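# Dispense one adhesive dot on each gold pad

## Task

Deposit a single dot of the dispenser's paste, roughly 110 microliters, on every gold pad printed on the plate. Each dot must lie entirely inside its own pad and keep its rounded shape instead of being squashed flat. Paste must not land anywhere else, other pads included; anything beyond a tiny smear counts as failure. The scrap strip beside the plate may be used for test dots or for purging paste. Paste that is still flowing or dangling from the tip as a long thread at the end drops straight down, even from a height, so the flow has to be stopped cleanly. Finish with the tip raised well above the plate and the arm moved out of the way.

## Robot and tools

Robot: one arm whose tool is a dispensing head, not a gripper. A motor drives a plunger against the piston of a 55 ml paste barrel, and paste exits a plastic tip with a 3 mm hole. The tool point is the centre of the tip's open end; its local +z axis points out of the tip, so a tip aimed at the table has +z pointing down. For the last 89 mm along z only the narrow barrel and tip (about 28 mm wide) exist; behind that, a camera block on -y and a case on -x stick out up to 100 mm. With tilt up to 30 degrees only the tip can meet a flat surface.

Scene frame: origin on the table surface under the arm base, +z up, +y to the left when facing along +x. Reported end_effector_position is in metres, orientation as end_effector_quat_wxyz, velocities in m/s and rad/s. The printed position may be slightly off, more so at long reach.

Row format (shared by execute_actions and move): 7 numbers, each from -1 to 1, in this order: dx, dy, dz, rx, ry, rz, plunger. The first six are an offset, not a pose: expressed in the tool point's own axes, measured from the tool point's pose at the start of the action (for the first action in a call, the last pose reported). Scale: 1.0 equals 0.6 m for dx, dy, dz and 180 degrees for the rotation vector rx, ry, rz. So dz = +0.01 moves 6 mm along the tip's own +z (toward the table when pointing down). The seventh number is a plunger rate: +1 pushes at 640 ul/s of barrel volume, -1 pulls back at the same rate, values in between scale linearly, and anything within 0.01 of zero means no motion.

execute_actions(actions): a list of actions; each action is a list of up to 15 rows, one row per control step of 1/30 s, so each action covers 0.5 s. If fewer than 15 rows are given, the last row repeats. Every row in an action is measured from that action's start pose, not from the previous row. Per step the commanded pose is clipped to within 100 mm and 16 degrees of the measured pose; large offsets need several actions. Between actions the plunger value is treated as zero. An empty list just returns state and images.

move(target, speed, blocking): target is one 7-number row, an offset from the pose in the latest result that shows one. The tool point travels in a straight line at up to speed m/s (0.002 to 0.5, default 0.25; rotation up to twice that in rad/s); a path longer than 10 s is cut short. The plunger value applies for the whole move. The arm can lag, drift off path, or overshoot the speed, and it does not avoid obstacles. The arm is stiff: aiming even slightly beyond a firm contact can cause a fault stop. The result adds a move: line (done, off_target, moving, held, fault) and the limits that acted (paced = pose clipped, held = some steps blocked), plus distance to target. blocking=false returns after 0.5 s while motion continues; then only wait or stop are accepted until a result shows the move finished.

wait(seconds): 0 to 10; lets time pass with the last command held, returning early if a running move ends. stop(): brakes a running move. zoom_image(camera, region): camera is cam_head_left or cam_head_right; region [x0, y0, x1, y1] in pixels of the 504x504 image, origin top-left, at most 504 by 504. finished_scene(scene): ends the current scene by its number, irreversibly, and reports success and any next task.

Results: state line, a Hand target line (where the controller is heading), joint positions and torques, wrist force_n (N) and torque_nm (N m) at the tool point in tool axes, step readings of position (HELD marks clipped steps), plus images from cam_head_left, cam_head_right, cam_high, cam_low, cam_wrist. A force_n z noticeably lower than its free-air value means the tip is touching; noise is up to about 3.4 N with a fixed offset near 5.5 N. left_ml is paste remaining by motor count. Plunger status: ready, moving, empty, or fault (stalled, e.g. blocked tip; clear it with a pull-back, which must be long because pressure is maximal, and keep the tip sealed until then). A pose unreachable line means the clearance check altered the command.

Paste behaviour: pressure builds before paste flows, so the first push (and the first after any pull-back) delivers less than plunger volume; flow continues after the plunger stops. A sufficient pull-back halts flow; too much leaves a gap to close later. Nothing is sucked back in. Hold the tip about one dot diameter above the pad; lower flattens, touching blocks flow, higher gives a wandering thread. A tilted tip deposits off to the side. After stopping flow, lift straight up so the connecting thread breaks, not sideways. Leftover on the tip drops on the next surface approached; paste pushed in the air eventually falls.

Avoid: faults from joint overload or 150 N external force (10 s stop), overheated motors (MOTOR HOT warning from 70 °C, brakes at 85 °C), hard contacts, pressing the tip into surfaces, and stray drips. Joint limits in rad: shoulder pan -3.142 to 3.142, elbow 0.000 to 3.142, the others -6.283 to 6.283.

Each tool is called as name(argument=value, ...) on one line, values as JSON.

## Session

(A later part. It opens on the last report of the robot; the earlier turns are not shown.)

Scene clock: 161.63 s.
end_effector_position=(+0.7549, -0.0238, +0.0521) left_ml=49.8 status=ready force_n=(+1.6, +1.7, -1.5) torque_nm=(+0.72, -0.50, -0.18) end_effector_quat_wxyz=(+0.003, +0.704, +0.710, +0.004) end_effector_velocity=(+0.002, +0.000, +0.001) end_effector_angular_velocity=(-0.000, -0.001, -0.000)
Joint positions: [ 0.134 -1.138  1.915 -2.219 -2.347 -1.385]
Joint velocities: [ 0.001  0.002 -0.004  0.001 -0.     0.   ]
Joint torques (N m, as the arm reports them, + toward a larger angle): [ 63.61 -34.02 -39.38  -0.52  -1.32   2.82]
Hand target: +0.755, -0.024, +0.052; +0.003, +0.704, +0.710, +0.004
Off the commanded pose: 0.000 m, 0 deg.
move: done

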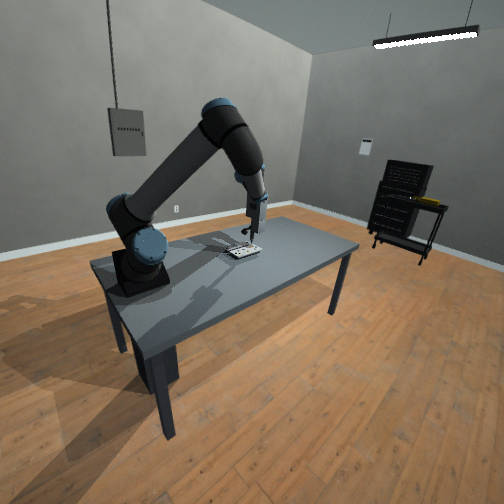

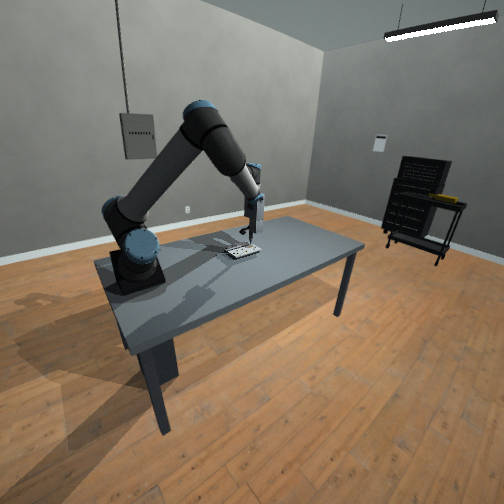

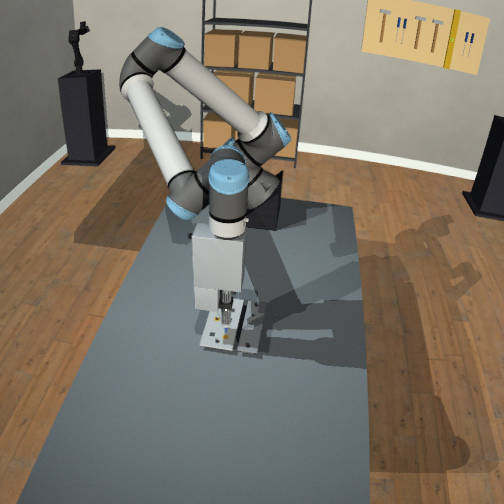

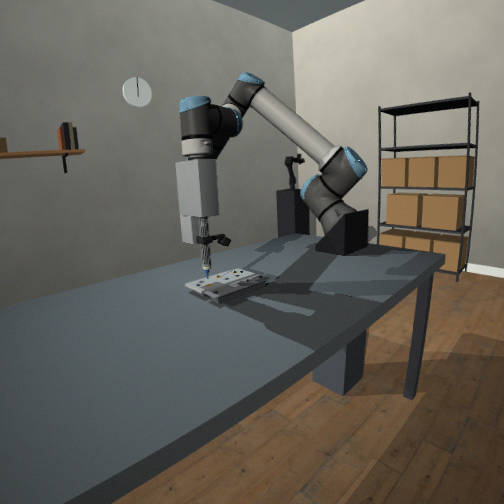

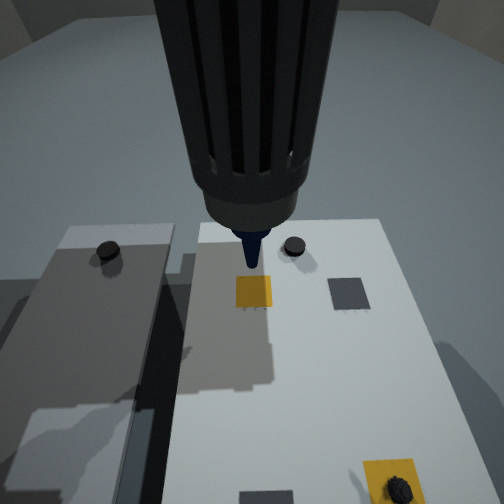

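execute_actions(actions=[[[-0.0013,0.0015,0.006,0,0,0,0],[-0.0013,0.0015,0.012,0,0,0,0],[-0.0013,0.0015,0.018,0,0,0,0],[-0.0013,0.0015,0.024,0,0,0,0],[-0.0013,0.0015,0.030,0,0,0,0]]])

wait(seconds=0.5)

execute_actions(actions=[[[0,0,0,0,0,0,0.6]]])

wait(seconds=10)

wait(seconds=10)

wait(seconds=10)

execute_actions(actions=[[[0,0,0,0,0,0,-0.75],[0,0,0,0,0,0,-0.75],[0,0,0,0,0,0,-0.75],[0,0,0,0,0,0,-0.75],[0,0,0,0,0,0,-0.75],[0,0,-0.005,0,0,0,-0.75],[0,0,-0.01,0,0,0,-0.75],[0,0,-0.02,0,0,0,-0.75],[0,0,-0.03,0,0,0,0],[0,0,-0.04,0,0,0,0],[0,0,-0.055,0,0,0,0]]])

wait(seconds=1.5)

Scene clock: 178.90 s.
end_effector_position=(+0.7560, -0.0245, +0.0344) left_ml=49.8 status=ready force_n=(+2.0, +0.7, -2.8) torque_nm=(+0.36, -0.62, -0.15) end_effector_quat_wxyz=(+0.003, +0.704, +0.710, +0.004) end_effector_velocity=(-0.001, -0.000, -0.004) end_effector_angular_velocity=(+0.000, +0.000, +0.002)
Joint positions: [ 0.117 -1.125  1.929 -2.262 -2.349 -1.408]
Joint velocities: [-0.003  0.001  0.005 -0.009 -0.    -0.007]
Joint torques (N m, as the arm reports them, + toward a larger angle): [ 32.7  -33.81 -12.65  -5.79  -2.17  -2.98]
Hand target: +0.756, -0.025, +0.034; +0.003, +0.704, +0.710, +0.004
Off the commanded pose: 0.000 m, 0 deg.
Step readings (end_effector_position):
0: (+0.7550, -0.0237, +0.0521)
1: (+0.7550, -0.0237, +0.0521)
2: (+0.7552, -0.0238, +0.0518)
4: (+0.7558, -0.0242, +0.0488)
8: (+0.7558, -0.0244, +0.0385)
15: end_effector_position above

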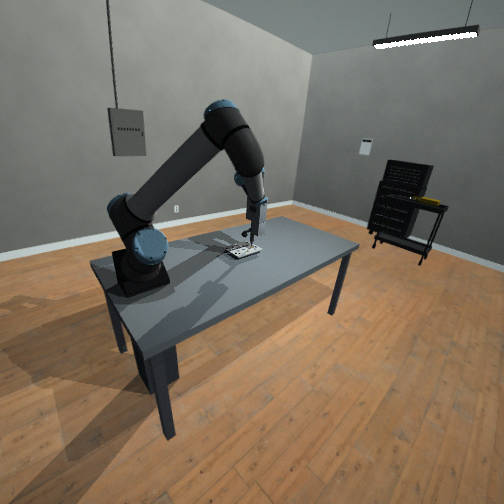

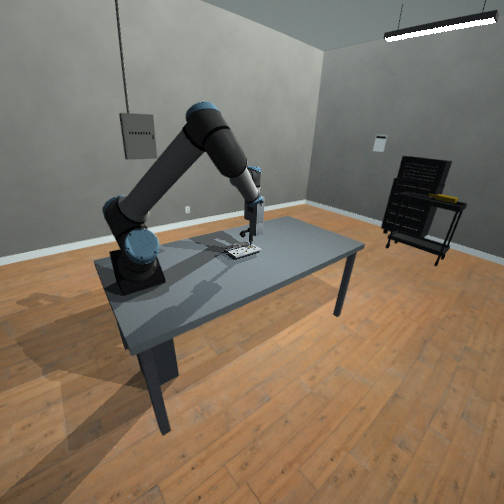

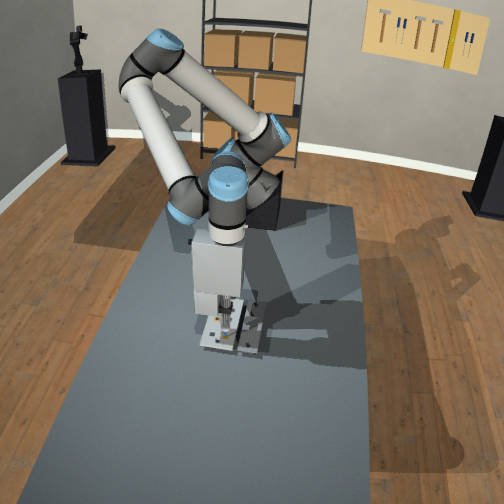

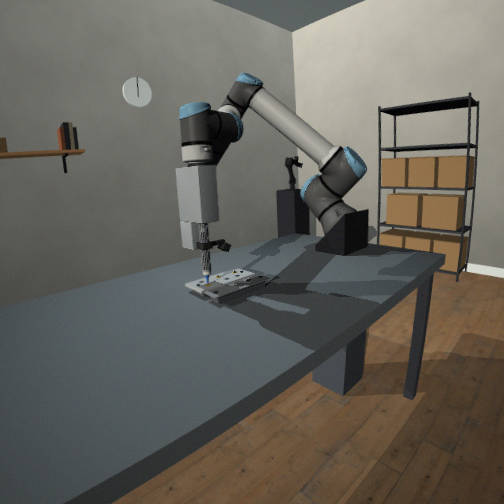

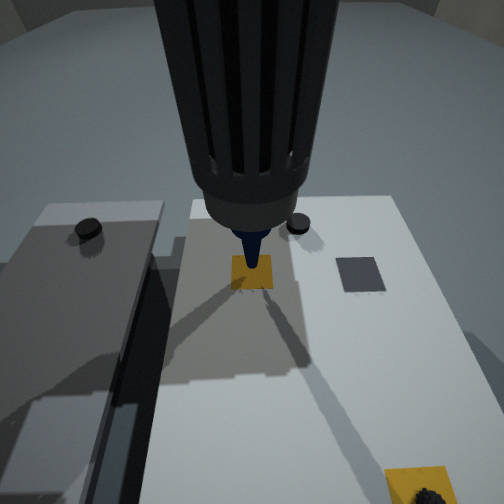

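Scene clock: 179.40 s.
end_effector_position=(+0.7560, -0.0245, +0.0341) left_ml=49.8 status=ready force_n=(+3.0, +0.7, -2.8) torque_nm=(+0.40, -1.05, -0.12) end_effector_quat_wxyz=(+0.003, +0.704, +0.710, +0.004) end_effector_velocity=(-0.000, +0.000, +0.000) end_effector_angular_velocity=(+0.001, +0.000, -0.000)
Joint positions: [ 0.117 -1.125  1.93  -2.263 -2.349 -1.408]
Joint velocities: [-0.    -0.001  0.001  0.     0.001  0.   ]
Joint torques (N m, as the arm reports them, + toward a larger angle): [ 31.45 -34.36 -12.59  -6.02  -1.88  -2.76]
Hand target: +0.756, -0.025, +0.034; +0.003, +0.704, +0.710, +0.004
Off the commanded pose: 0.000 m, 0 deg.
wait: 0.50 s; at rest by 0.17 s

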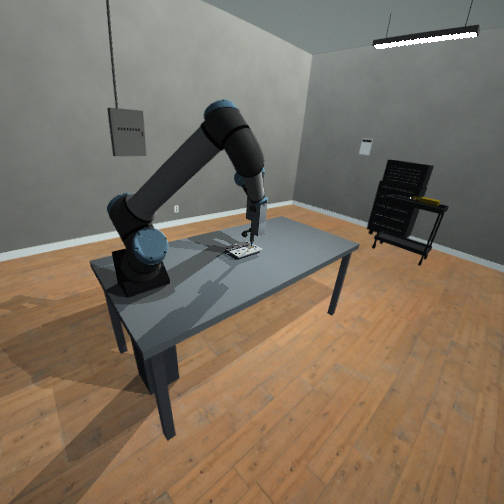

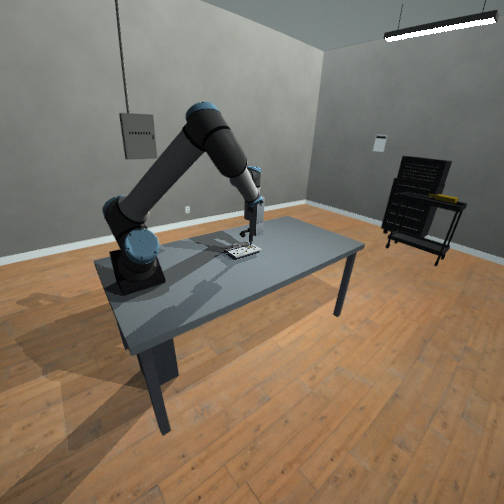

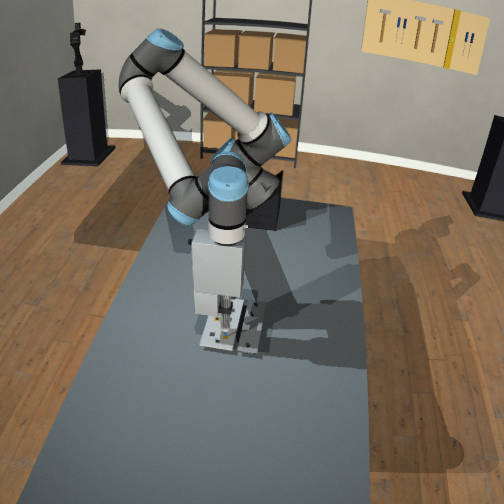

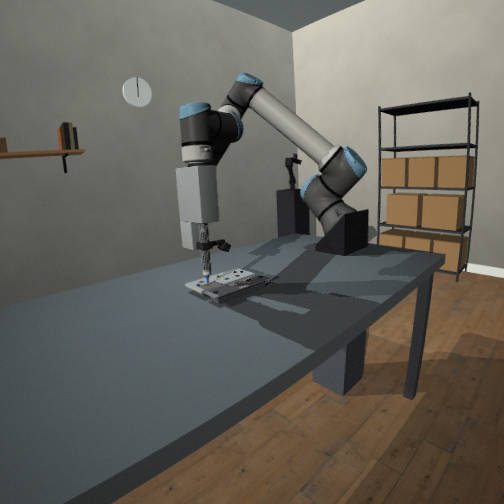

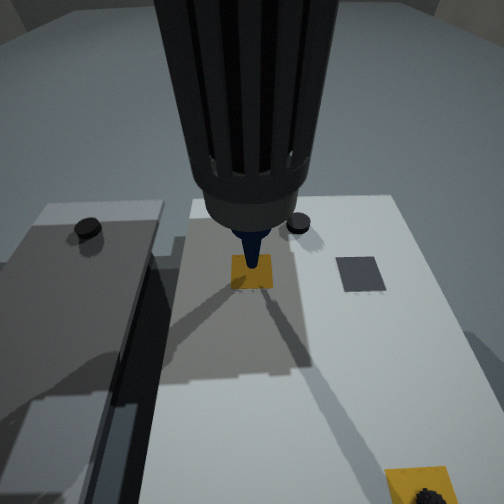

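Scene clock: 179.90 s.
end_effector_position=(+0.7560, -0.0245, +0.0341) left_ml=49.6 status=moving force_n=(+0.4, +2.7, -3.2) torque_nm=(+1.12, -0.07, -0.08) end_effector_quat_wxyz=(+0.003, +0.704, +0.710, +0.004) end_effector_velocity=(+0.000, -0.000, +0.000) end_effector_angular_velocity=(-0.000, -0.001, +0.001)
Joint positions: [ 0.117 -1.125  1.93  -2.263 -2.349 -1.408]
Joint velocities: [ 0.    -0.    -0.     0.    -0.001 -0.   ]
Joint torques (N m, as the arm reports them, + toward a larger angle): [ 31.03 -35.57 -12.29  -5.97  -1.92  -2.57]
Hand target: +0.756, -0.025, +0.034; +0.003, +0.704, +0.710, +0.004
Off the commanded pose: 0.000 m, 0 deg.
Step readings (end_effector_position):
0: (+0.7560, -0.0245, +0.0341)
1: (+0.7560, -0.0245, +0.0341)
2: (+0.7560, -0.0245, +0.0341)
4: (+0.7560, -0.0245, +0.0341)
8: (+0.7560, -0.0245, +0.0341)
15: end_effector_position above

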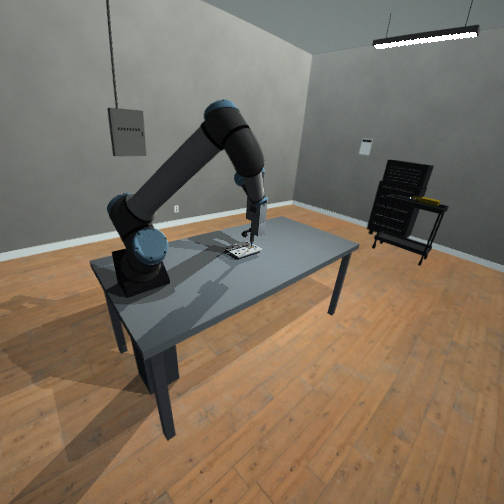

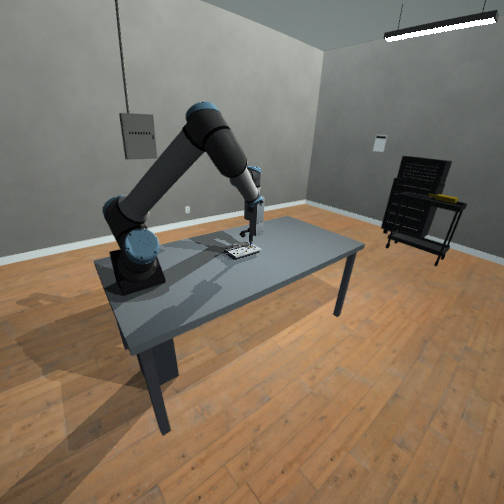

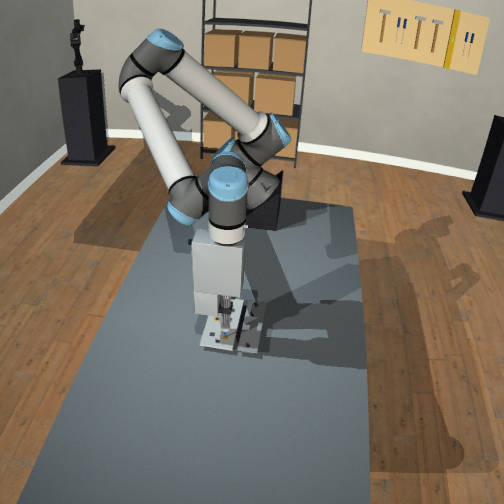

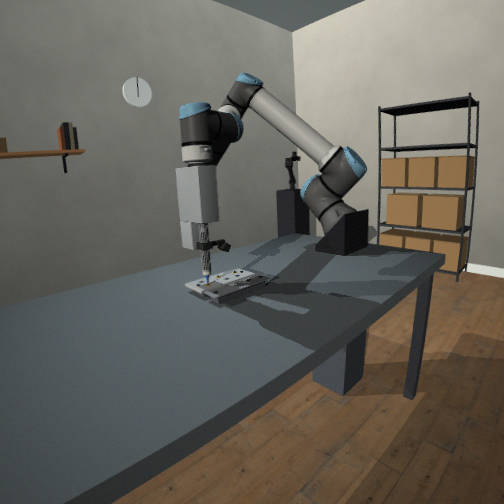

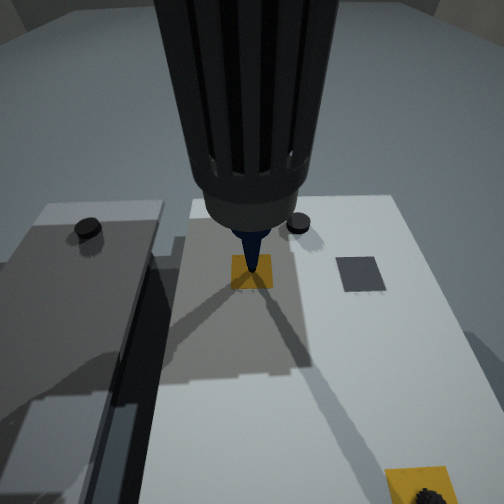

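Scene clock: 189.90 s.
end_effector_position=(+0.7560, -0.0245, +0.0341) left_ml=49.6 status=ready force_n=(+0.8, +1.0, -2.1) torque_nm=(+0.54, -0.20, -0.09) end_effector_quat_wxyz=(+0.003, +0.704, +0.710, +0.004) end_effector_velocity=(+0.002, -0.000, +0.001) end_effector_angular_velocity=(+0.001, -0.002, -0.002)
Joint positions: [ 0.117 -1.125  1.93  -2.263 -2.349 -1.408]
Joint velocities: [-0.     0.    -0.002 -0.002  0.001  0.   ]
Joint torques (N m, as the arm reports them, + toward a larger angle): [ 35.61 -36.67 -14.46  -5.3   -1.82  -2.14]
Hand target: +0.756, -0.025, +0.034; +0.003, +0.704, +0.710, +0.004
Off the commanded pose: 0.000 m, 0 deg.
wait: 10.00 s; at rest by 0.20 s

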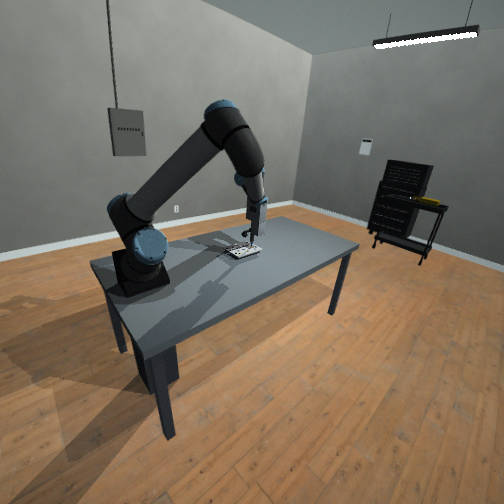

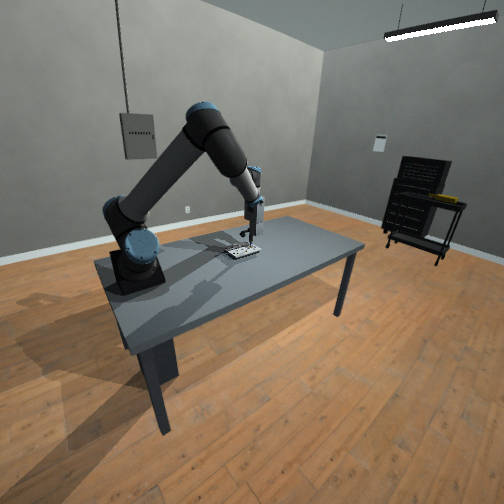

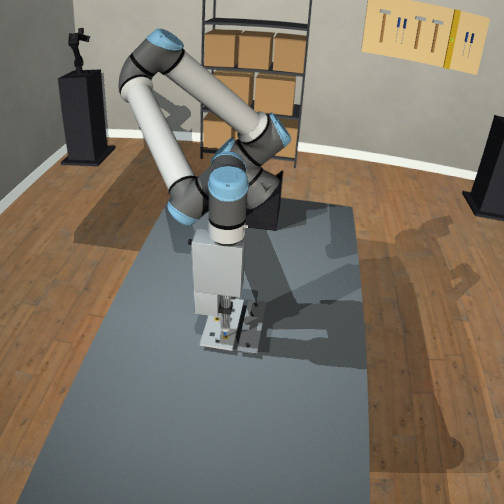

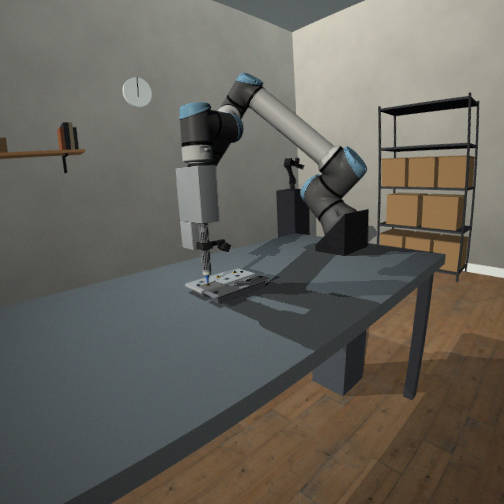

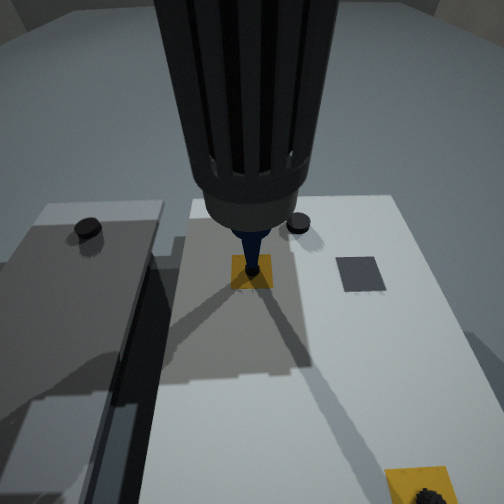

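Scene clock: 199.90 s.
end_effector_position=(+0.7560, -0.0245, +0.0341) left_ml=49.6 status=ready force_n=(+3.8, +0.0, -2.4) torque_nm=(+0.17, -1.32, +0.01) end_effector_quat_wxyz=(+0.003, +0.704, +0.710, +0.004) end_effector_velocity=(+0.000, +0.000, +0.000) end_effector_angular_velocity=(+0.001, -0.000, -0.000)
Joint positions: [ 0.117 -1.125  1.93  -2.263 -2.349 -1.408]
Joint velocities: [ 0.    -0.    -0.    -0.     0.001 -0.   ]
Joint torques (N m, as the arm reports them, + toward a larger angle): [ 40.94 -38.71 -15.54  -4.61  -1.76  -1.49]
Hand target: +0.756, -0.025, +0.034; +0.003, +0.704, +0.710, +0.004
Off the commanded pose: 0.000 m, 0 deg.
wait: 10.00 s; at rest by 0.17 s

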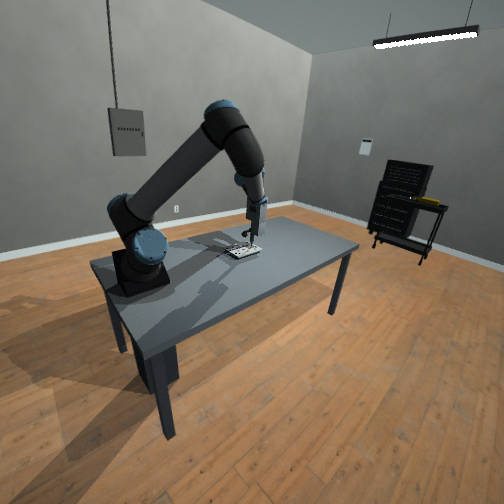

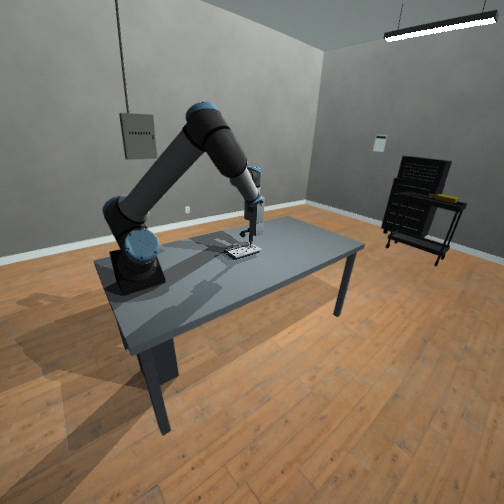

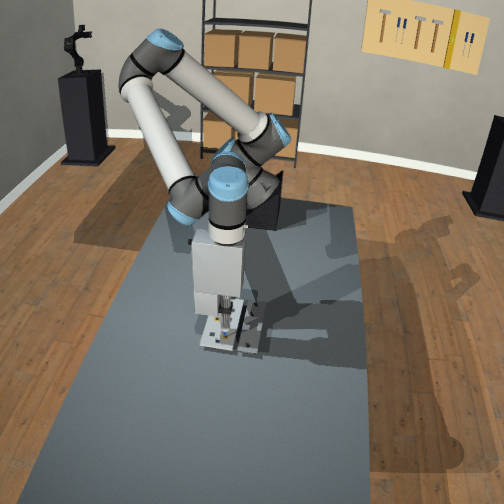

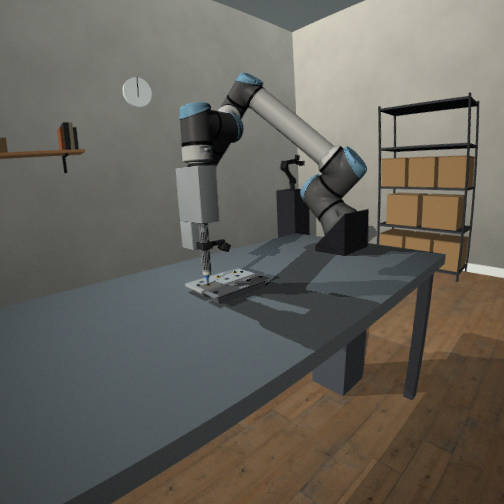

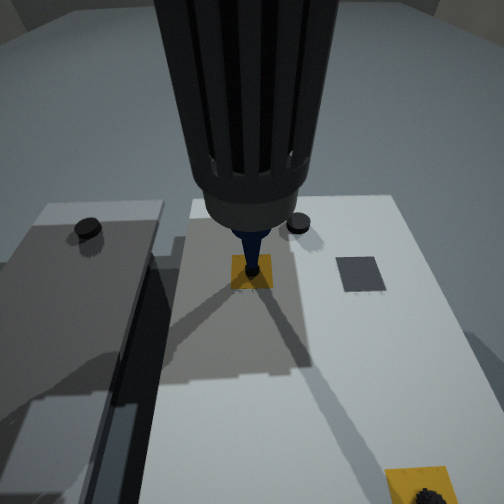

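Scene clock: 209.90 s.
end_effector_position=(+0.7560, -0.0245, +0.0341) left_ml=49.6 status=ready force_n=(+2.9, +1.4, -1.6) torque_nm=(+0.65, -0.97, -0.11) end_effector_quat_wxyz=(+0.003, +0.704, +0.710, +0.004) end_effector_velocity=(-0.001, +0.000, -0.000) end_effector_angular_velocity=(-0.001, +0.001, +0.000)
Joint positions: [ 0.117 -1.125  1.93  -2.263 -2.349 -1.408]
Joint velocities: [ 0.     0.     0.001  0.    -0.     0.001]
Joint torques (N m, as the arm reports them, + toward a larger angle): [ 44.72 -41.39 -16.87  -3.88  -1.52  -0.99]
Hand target: +0.756, -0.025, +0.034; +0.003, +0.704, +0.710, +0.004
Off the commanded pose: 0.000 m, 0 deg.
wait: 10.00 s; at rest by 0.17 s

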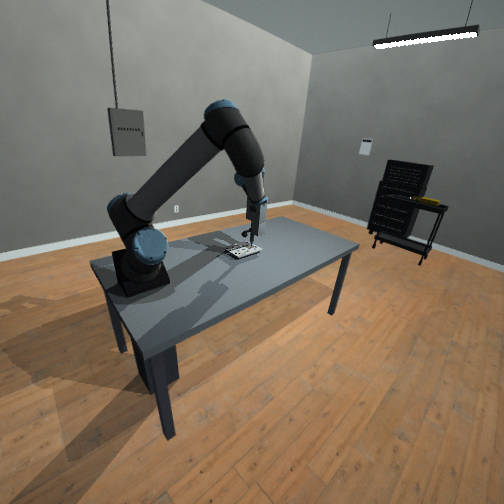

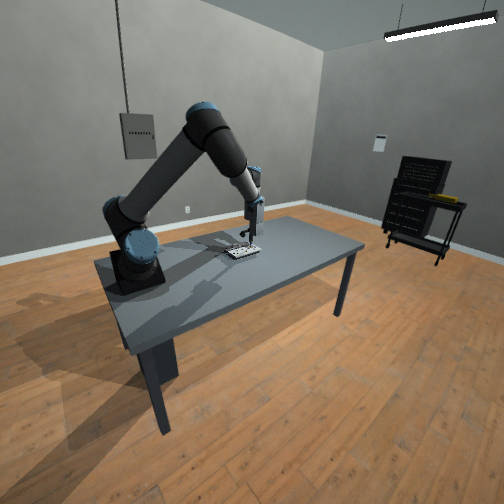

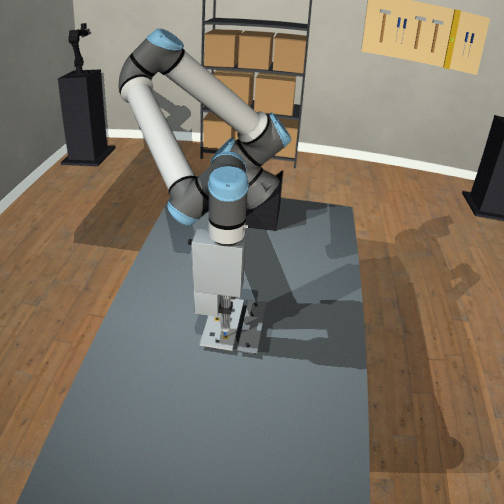

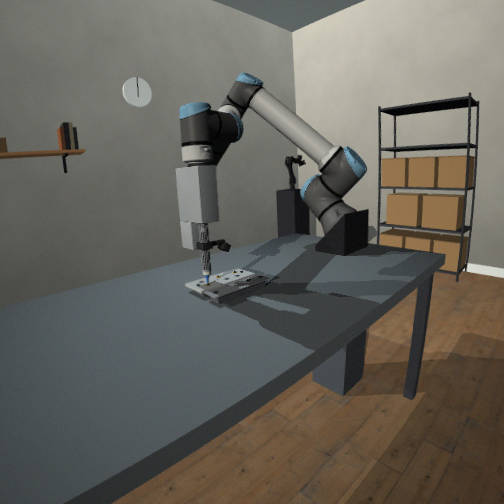

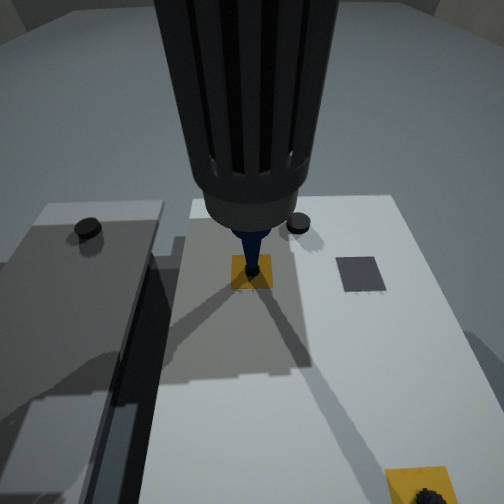

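Scene clock: 210.40 s.
end_effector_position=(+0.7559, -0.0246, +0.0615) left_ml=49.8 status=ready force_n=(-0.1, +0.2, -1.2) torque_nm=(+0.17, +0.06, -0.19) end_effector_quat_wxyz=(+0.004, +0.704, +0.710, +0.005) end_effector_velocity=(-0.001, -0.001, +0.070) end_effector_angular_velocity=(-0.001, +0.004, -0.002)
Joint positions: [ 0.141 -1.144  1.906 -2.199 -2.346 -1.376]
Joint velocities: [ 0.062 -0.044 -0.069  0.179  0.009  0.092]
Joint torques (N m, as the arm reports them, + toward a larger angle): [ 59.19 -58.45 -34.94  -0.56   2.73   2.73]
Hand target: +0.756, -0.025, +0.067; +0.004, +0.704, +0.710, +0.005
Off the commanded pose: 0.006 m, 0 deg.
Step readings (end_effector_position):
0: (+0.7560, -0.0245, +0.0341)
1: (+0.7560, -0.0245, +0.0341)
2: (+0.7560, -0.0245, +0.0341)
4: (+0.7560, -0.0245, +0.0341)
8: (+0.7557, -0.0245, +0.0352)
15: end_effector_position above

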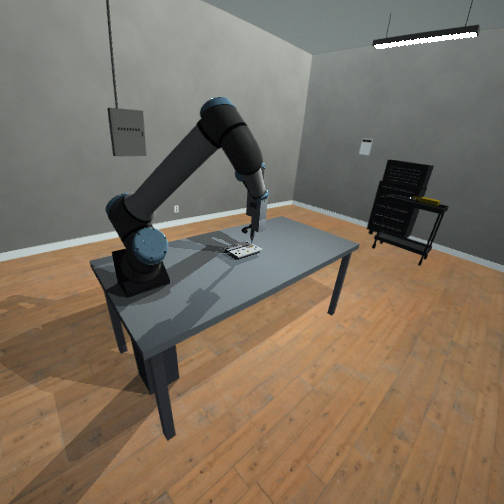

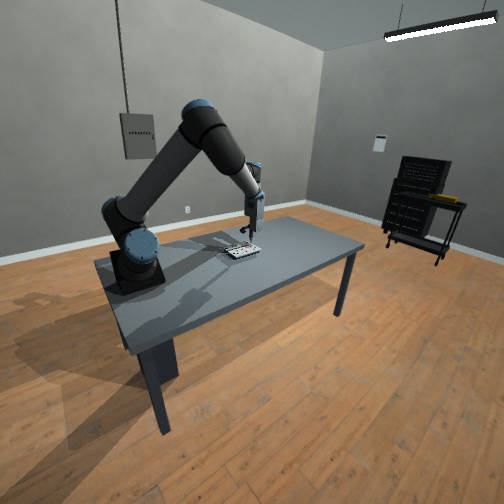

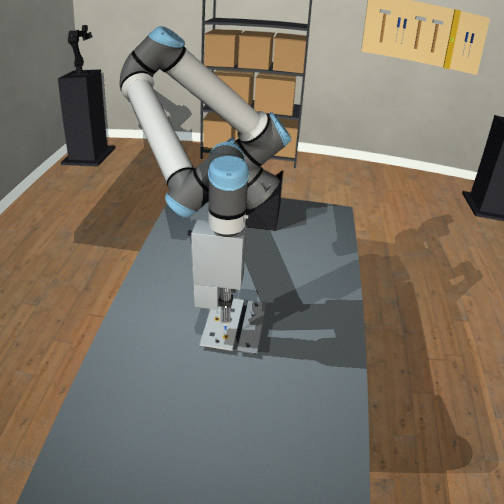

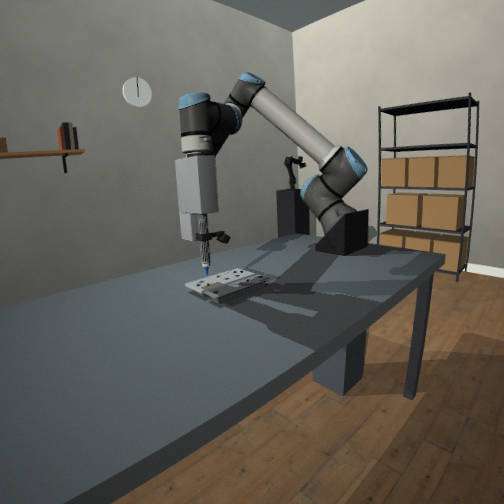

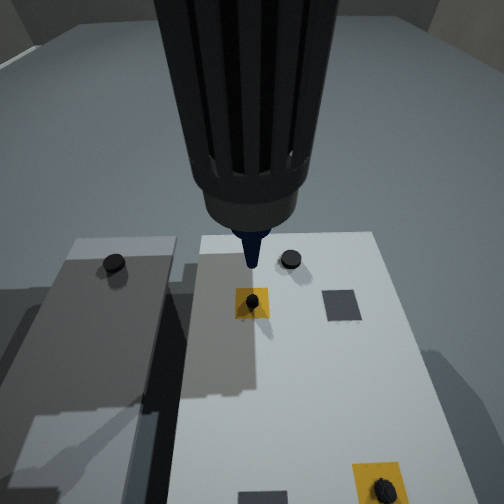

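Scene clock: 211.90 s.
end_effector_position=(+0.7556, -0.0246, +0.0671) left_ml=49.8 status=ready force_n=(+2.4, +0.0, -2.6) torque_nm=(+0.11, -0.70, -0.09) end_effector_quat_wxyz=(+0.004, +0.704, +0.710, +0.005) end_effector_velocity=(-0.001, +0.000, -0.001) end_effector_angular_velocity=(-0.001, +0.001, +0.001)
Joint positions: [ 0.146 -1.147  1.9   -2.183 -2.345 -1.368]
Joint velocities: [-0.     0.001  0.     0.001 -0.     0.   ]
Joint torques (N m, as the arm reports them, + toward a larger angle): [ 63.98 -68.05 -40.29  -0.31   2.25   2.84]
Hand target: +0.756, -0.025, +0.067; +0.004, +0.704, +0.710, +0.005
Off the commanded pose: 0.000 m, 0 deg.
wait: 1.50 s; at rest by 0.27 s

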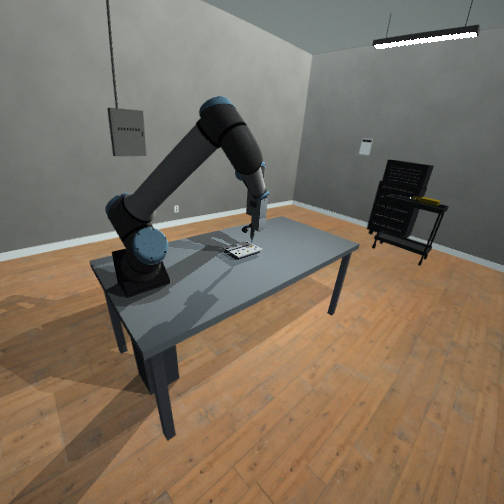

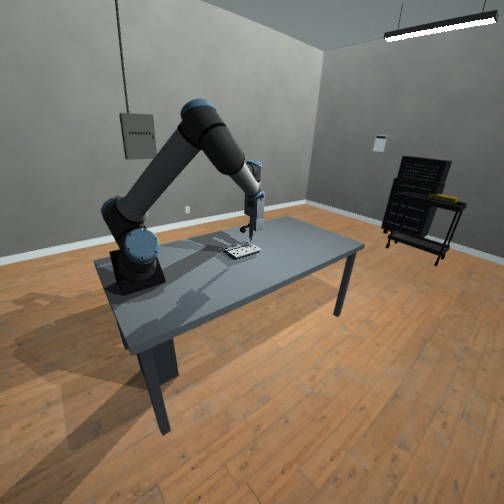

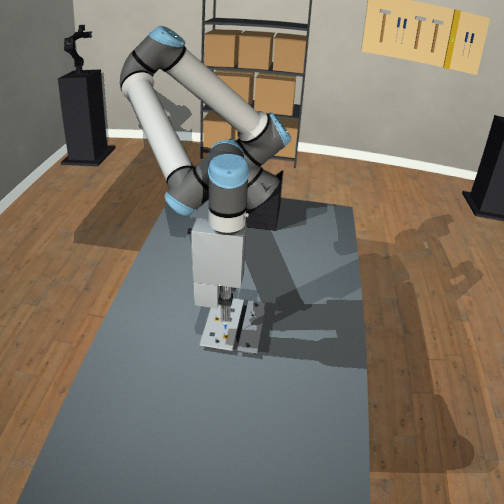

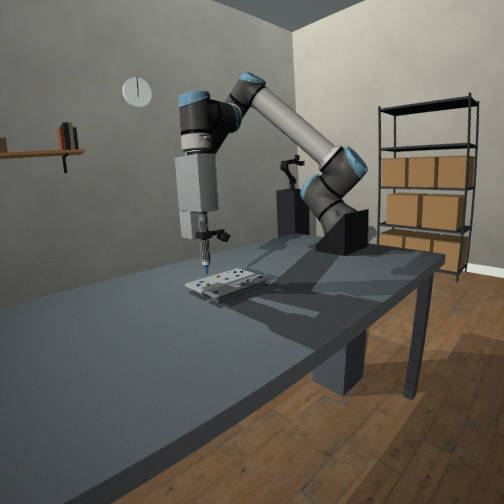

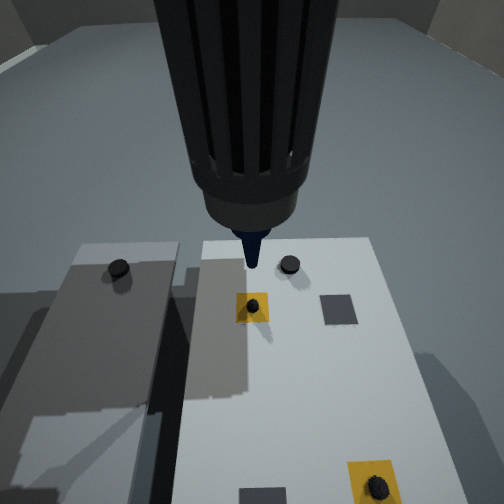

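move(target=[0.115,-0.05,-0.25,0,0,0,0])

finished_scene(scene=2)

Scene clock: 215.83 s.
end_effector_position=(+0.7234, +0.0440, +0.2168) left_ml=49.8 status=ready force_n=(+2.9, +1.6, -1.1) torque_nm=(+0.72, -0.93, -0.11) end_effector_quat_wxyz=(+0.003, +0.704, +0.710, +0.005) end_effector_velocity=(-0.000, +0.000, +0.001) end_effector_angular_velocity=(-0.000, +0.001, +0.000)
Joint positions: [ 0.341 -1.167  1.757 -1.841 -2.3   -1.108]
Joint velocities: [ 0.001  0.001 -0.003  0.005  0.001  0.003]
Joint torques (N m, as the arm reports them, + toward a larger angle): [ 57.48 -26.73 -46.18  -0.66   2.28   2.84]
Hand target: +0.723, +0.044, +0.217; +0.003, +0.704, +0.710, +0.005
Off the commanded pose: 0.000 m, 0 deg.
move: done

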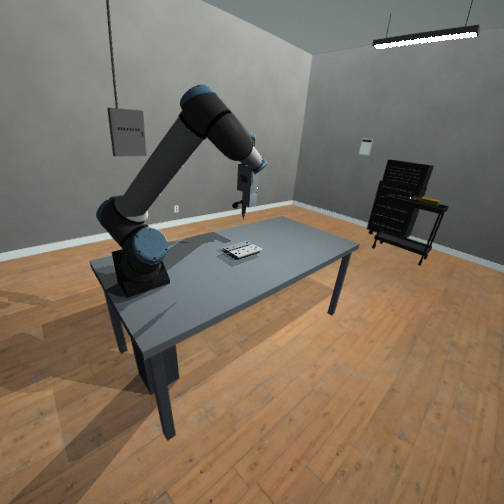

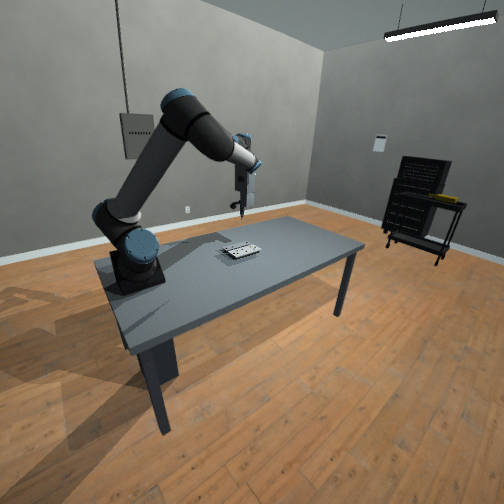

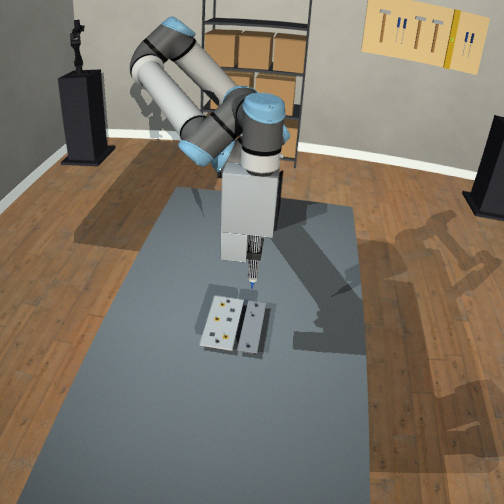

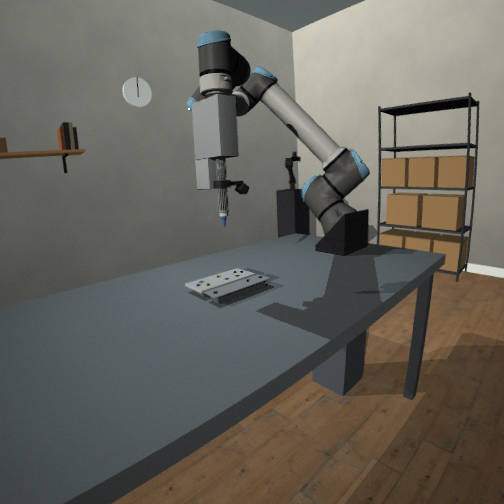

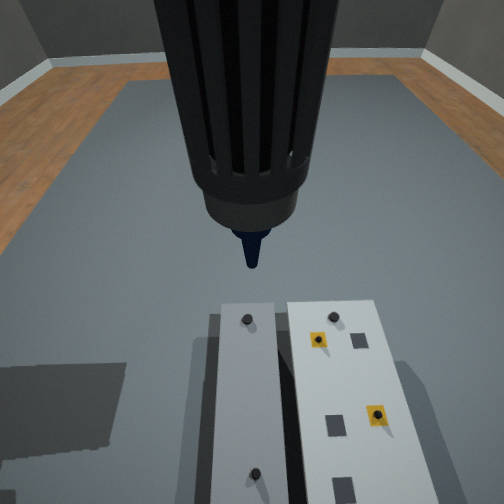

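The scene is finished: the task was done.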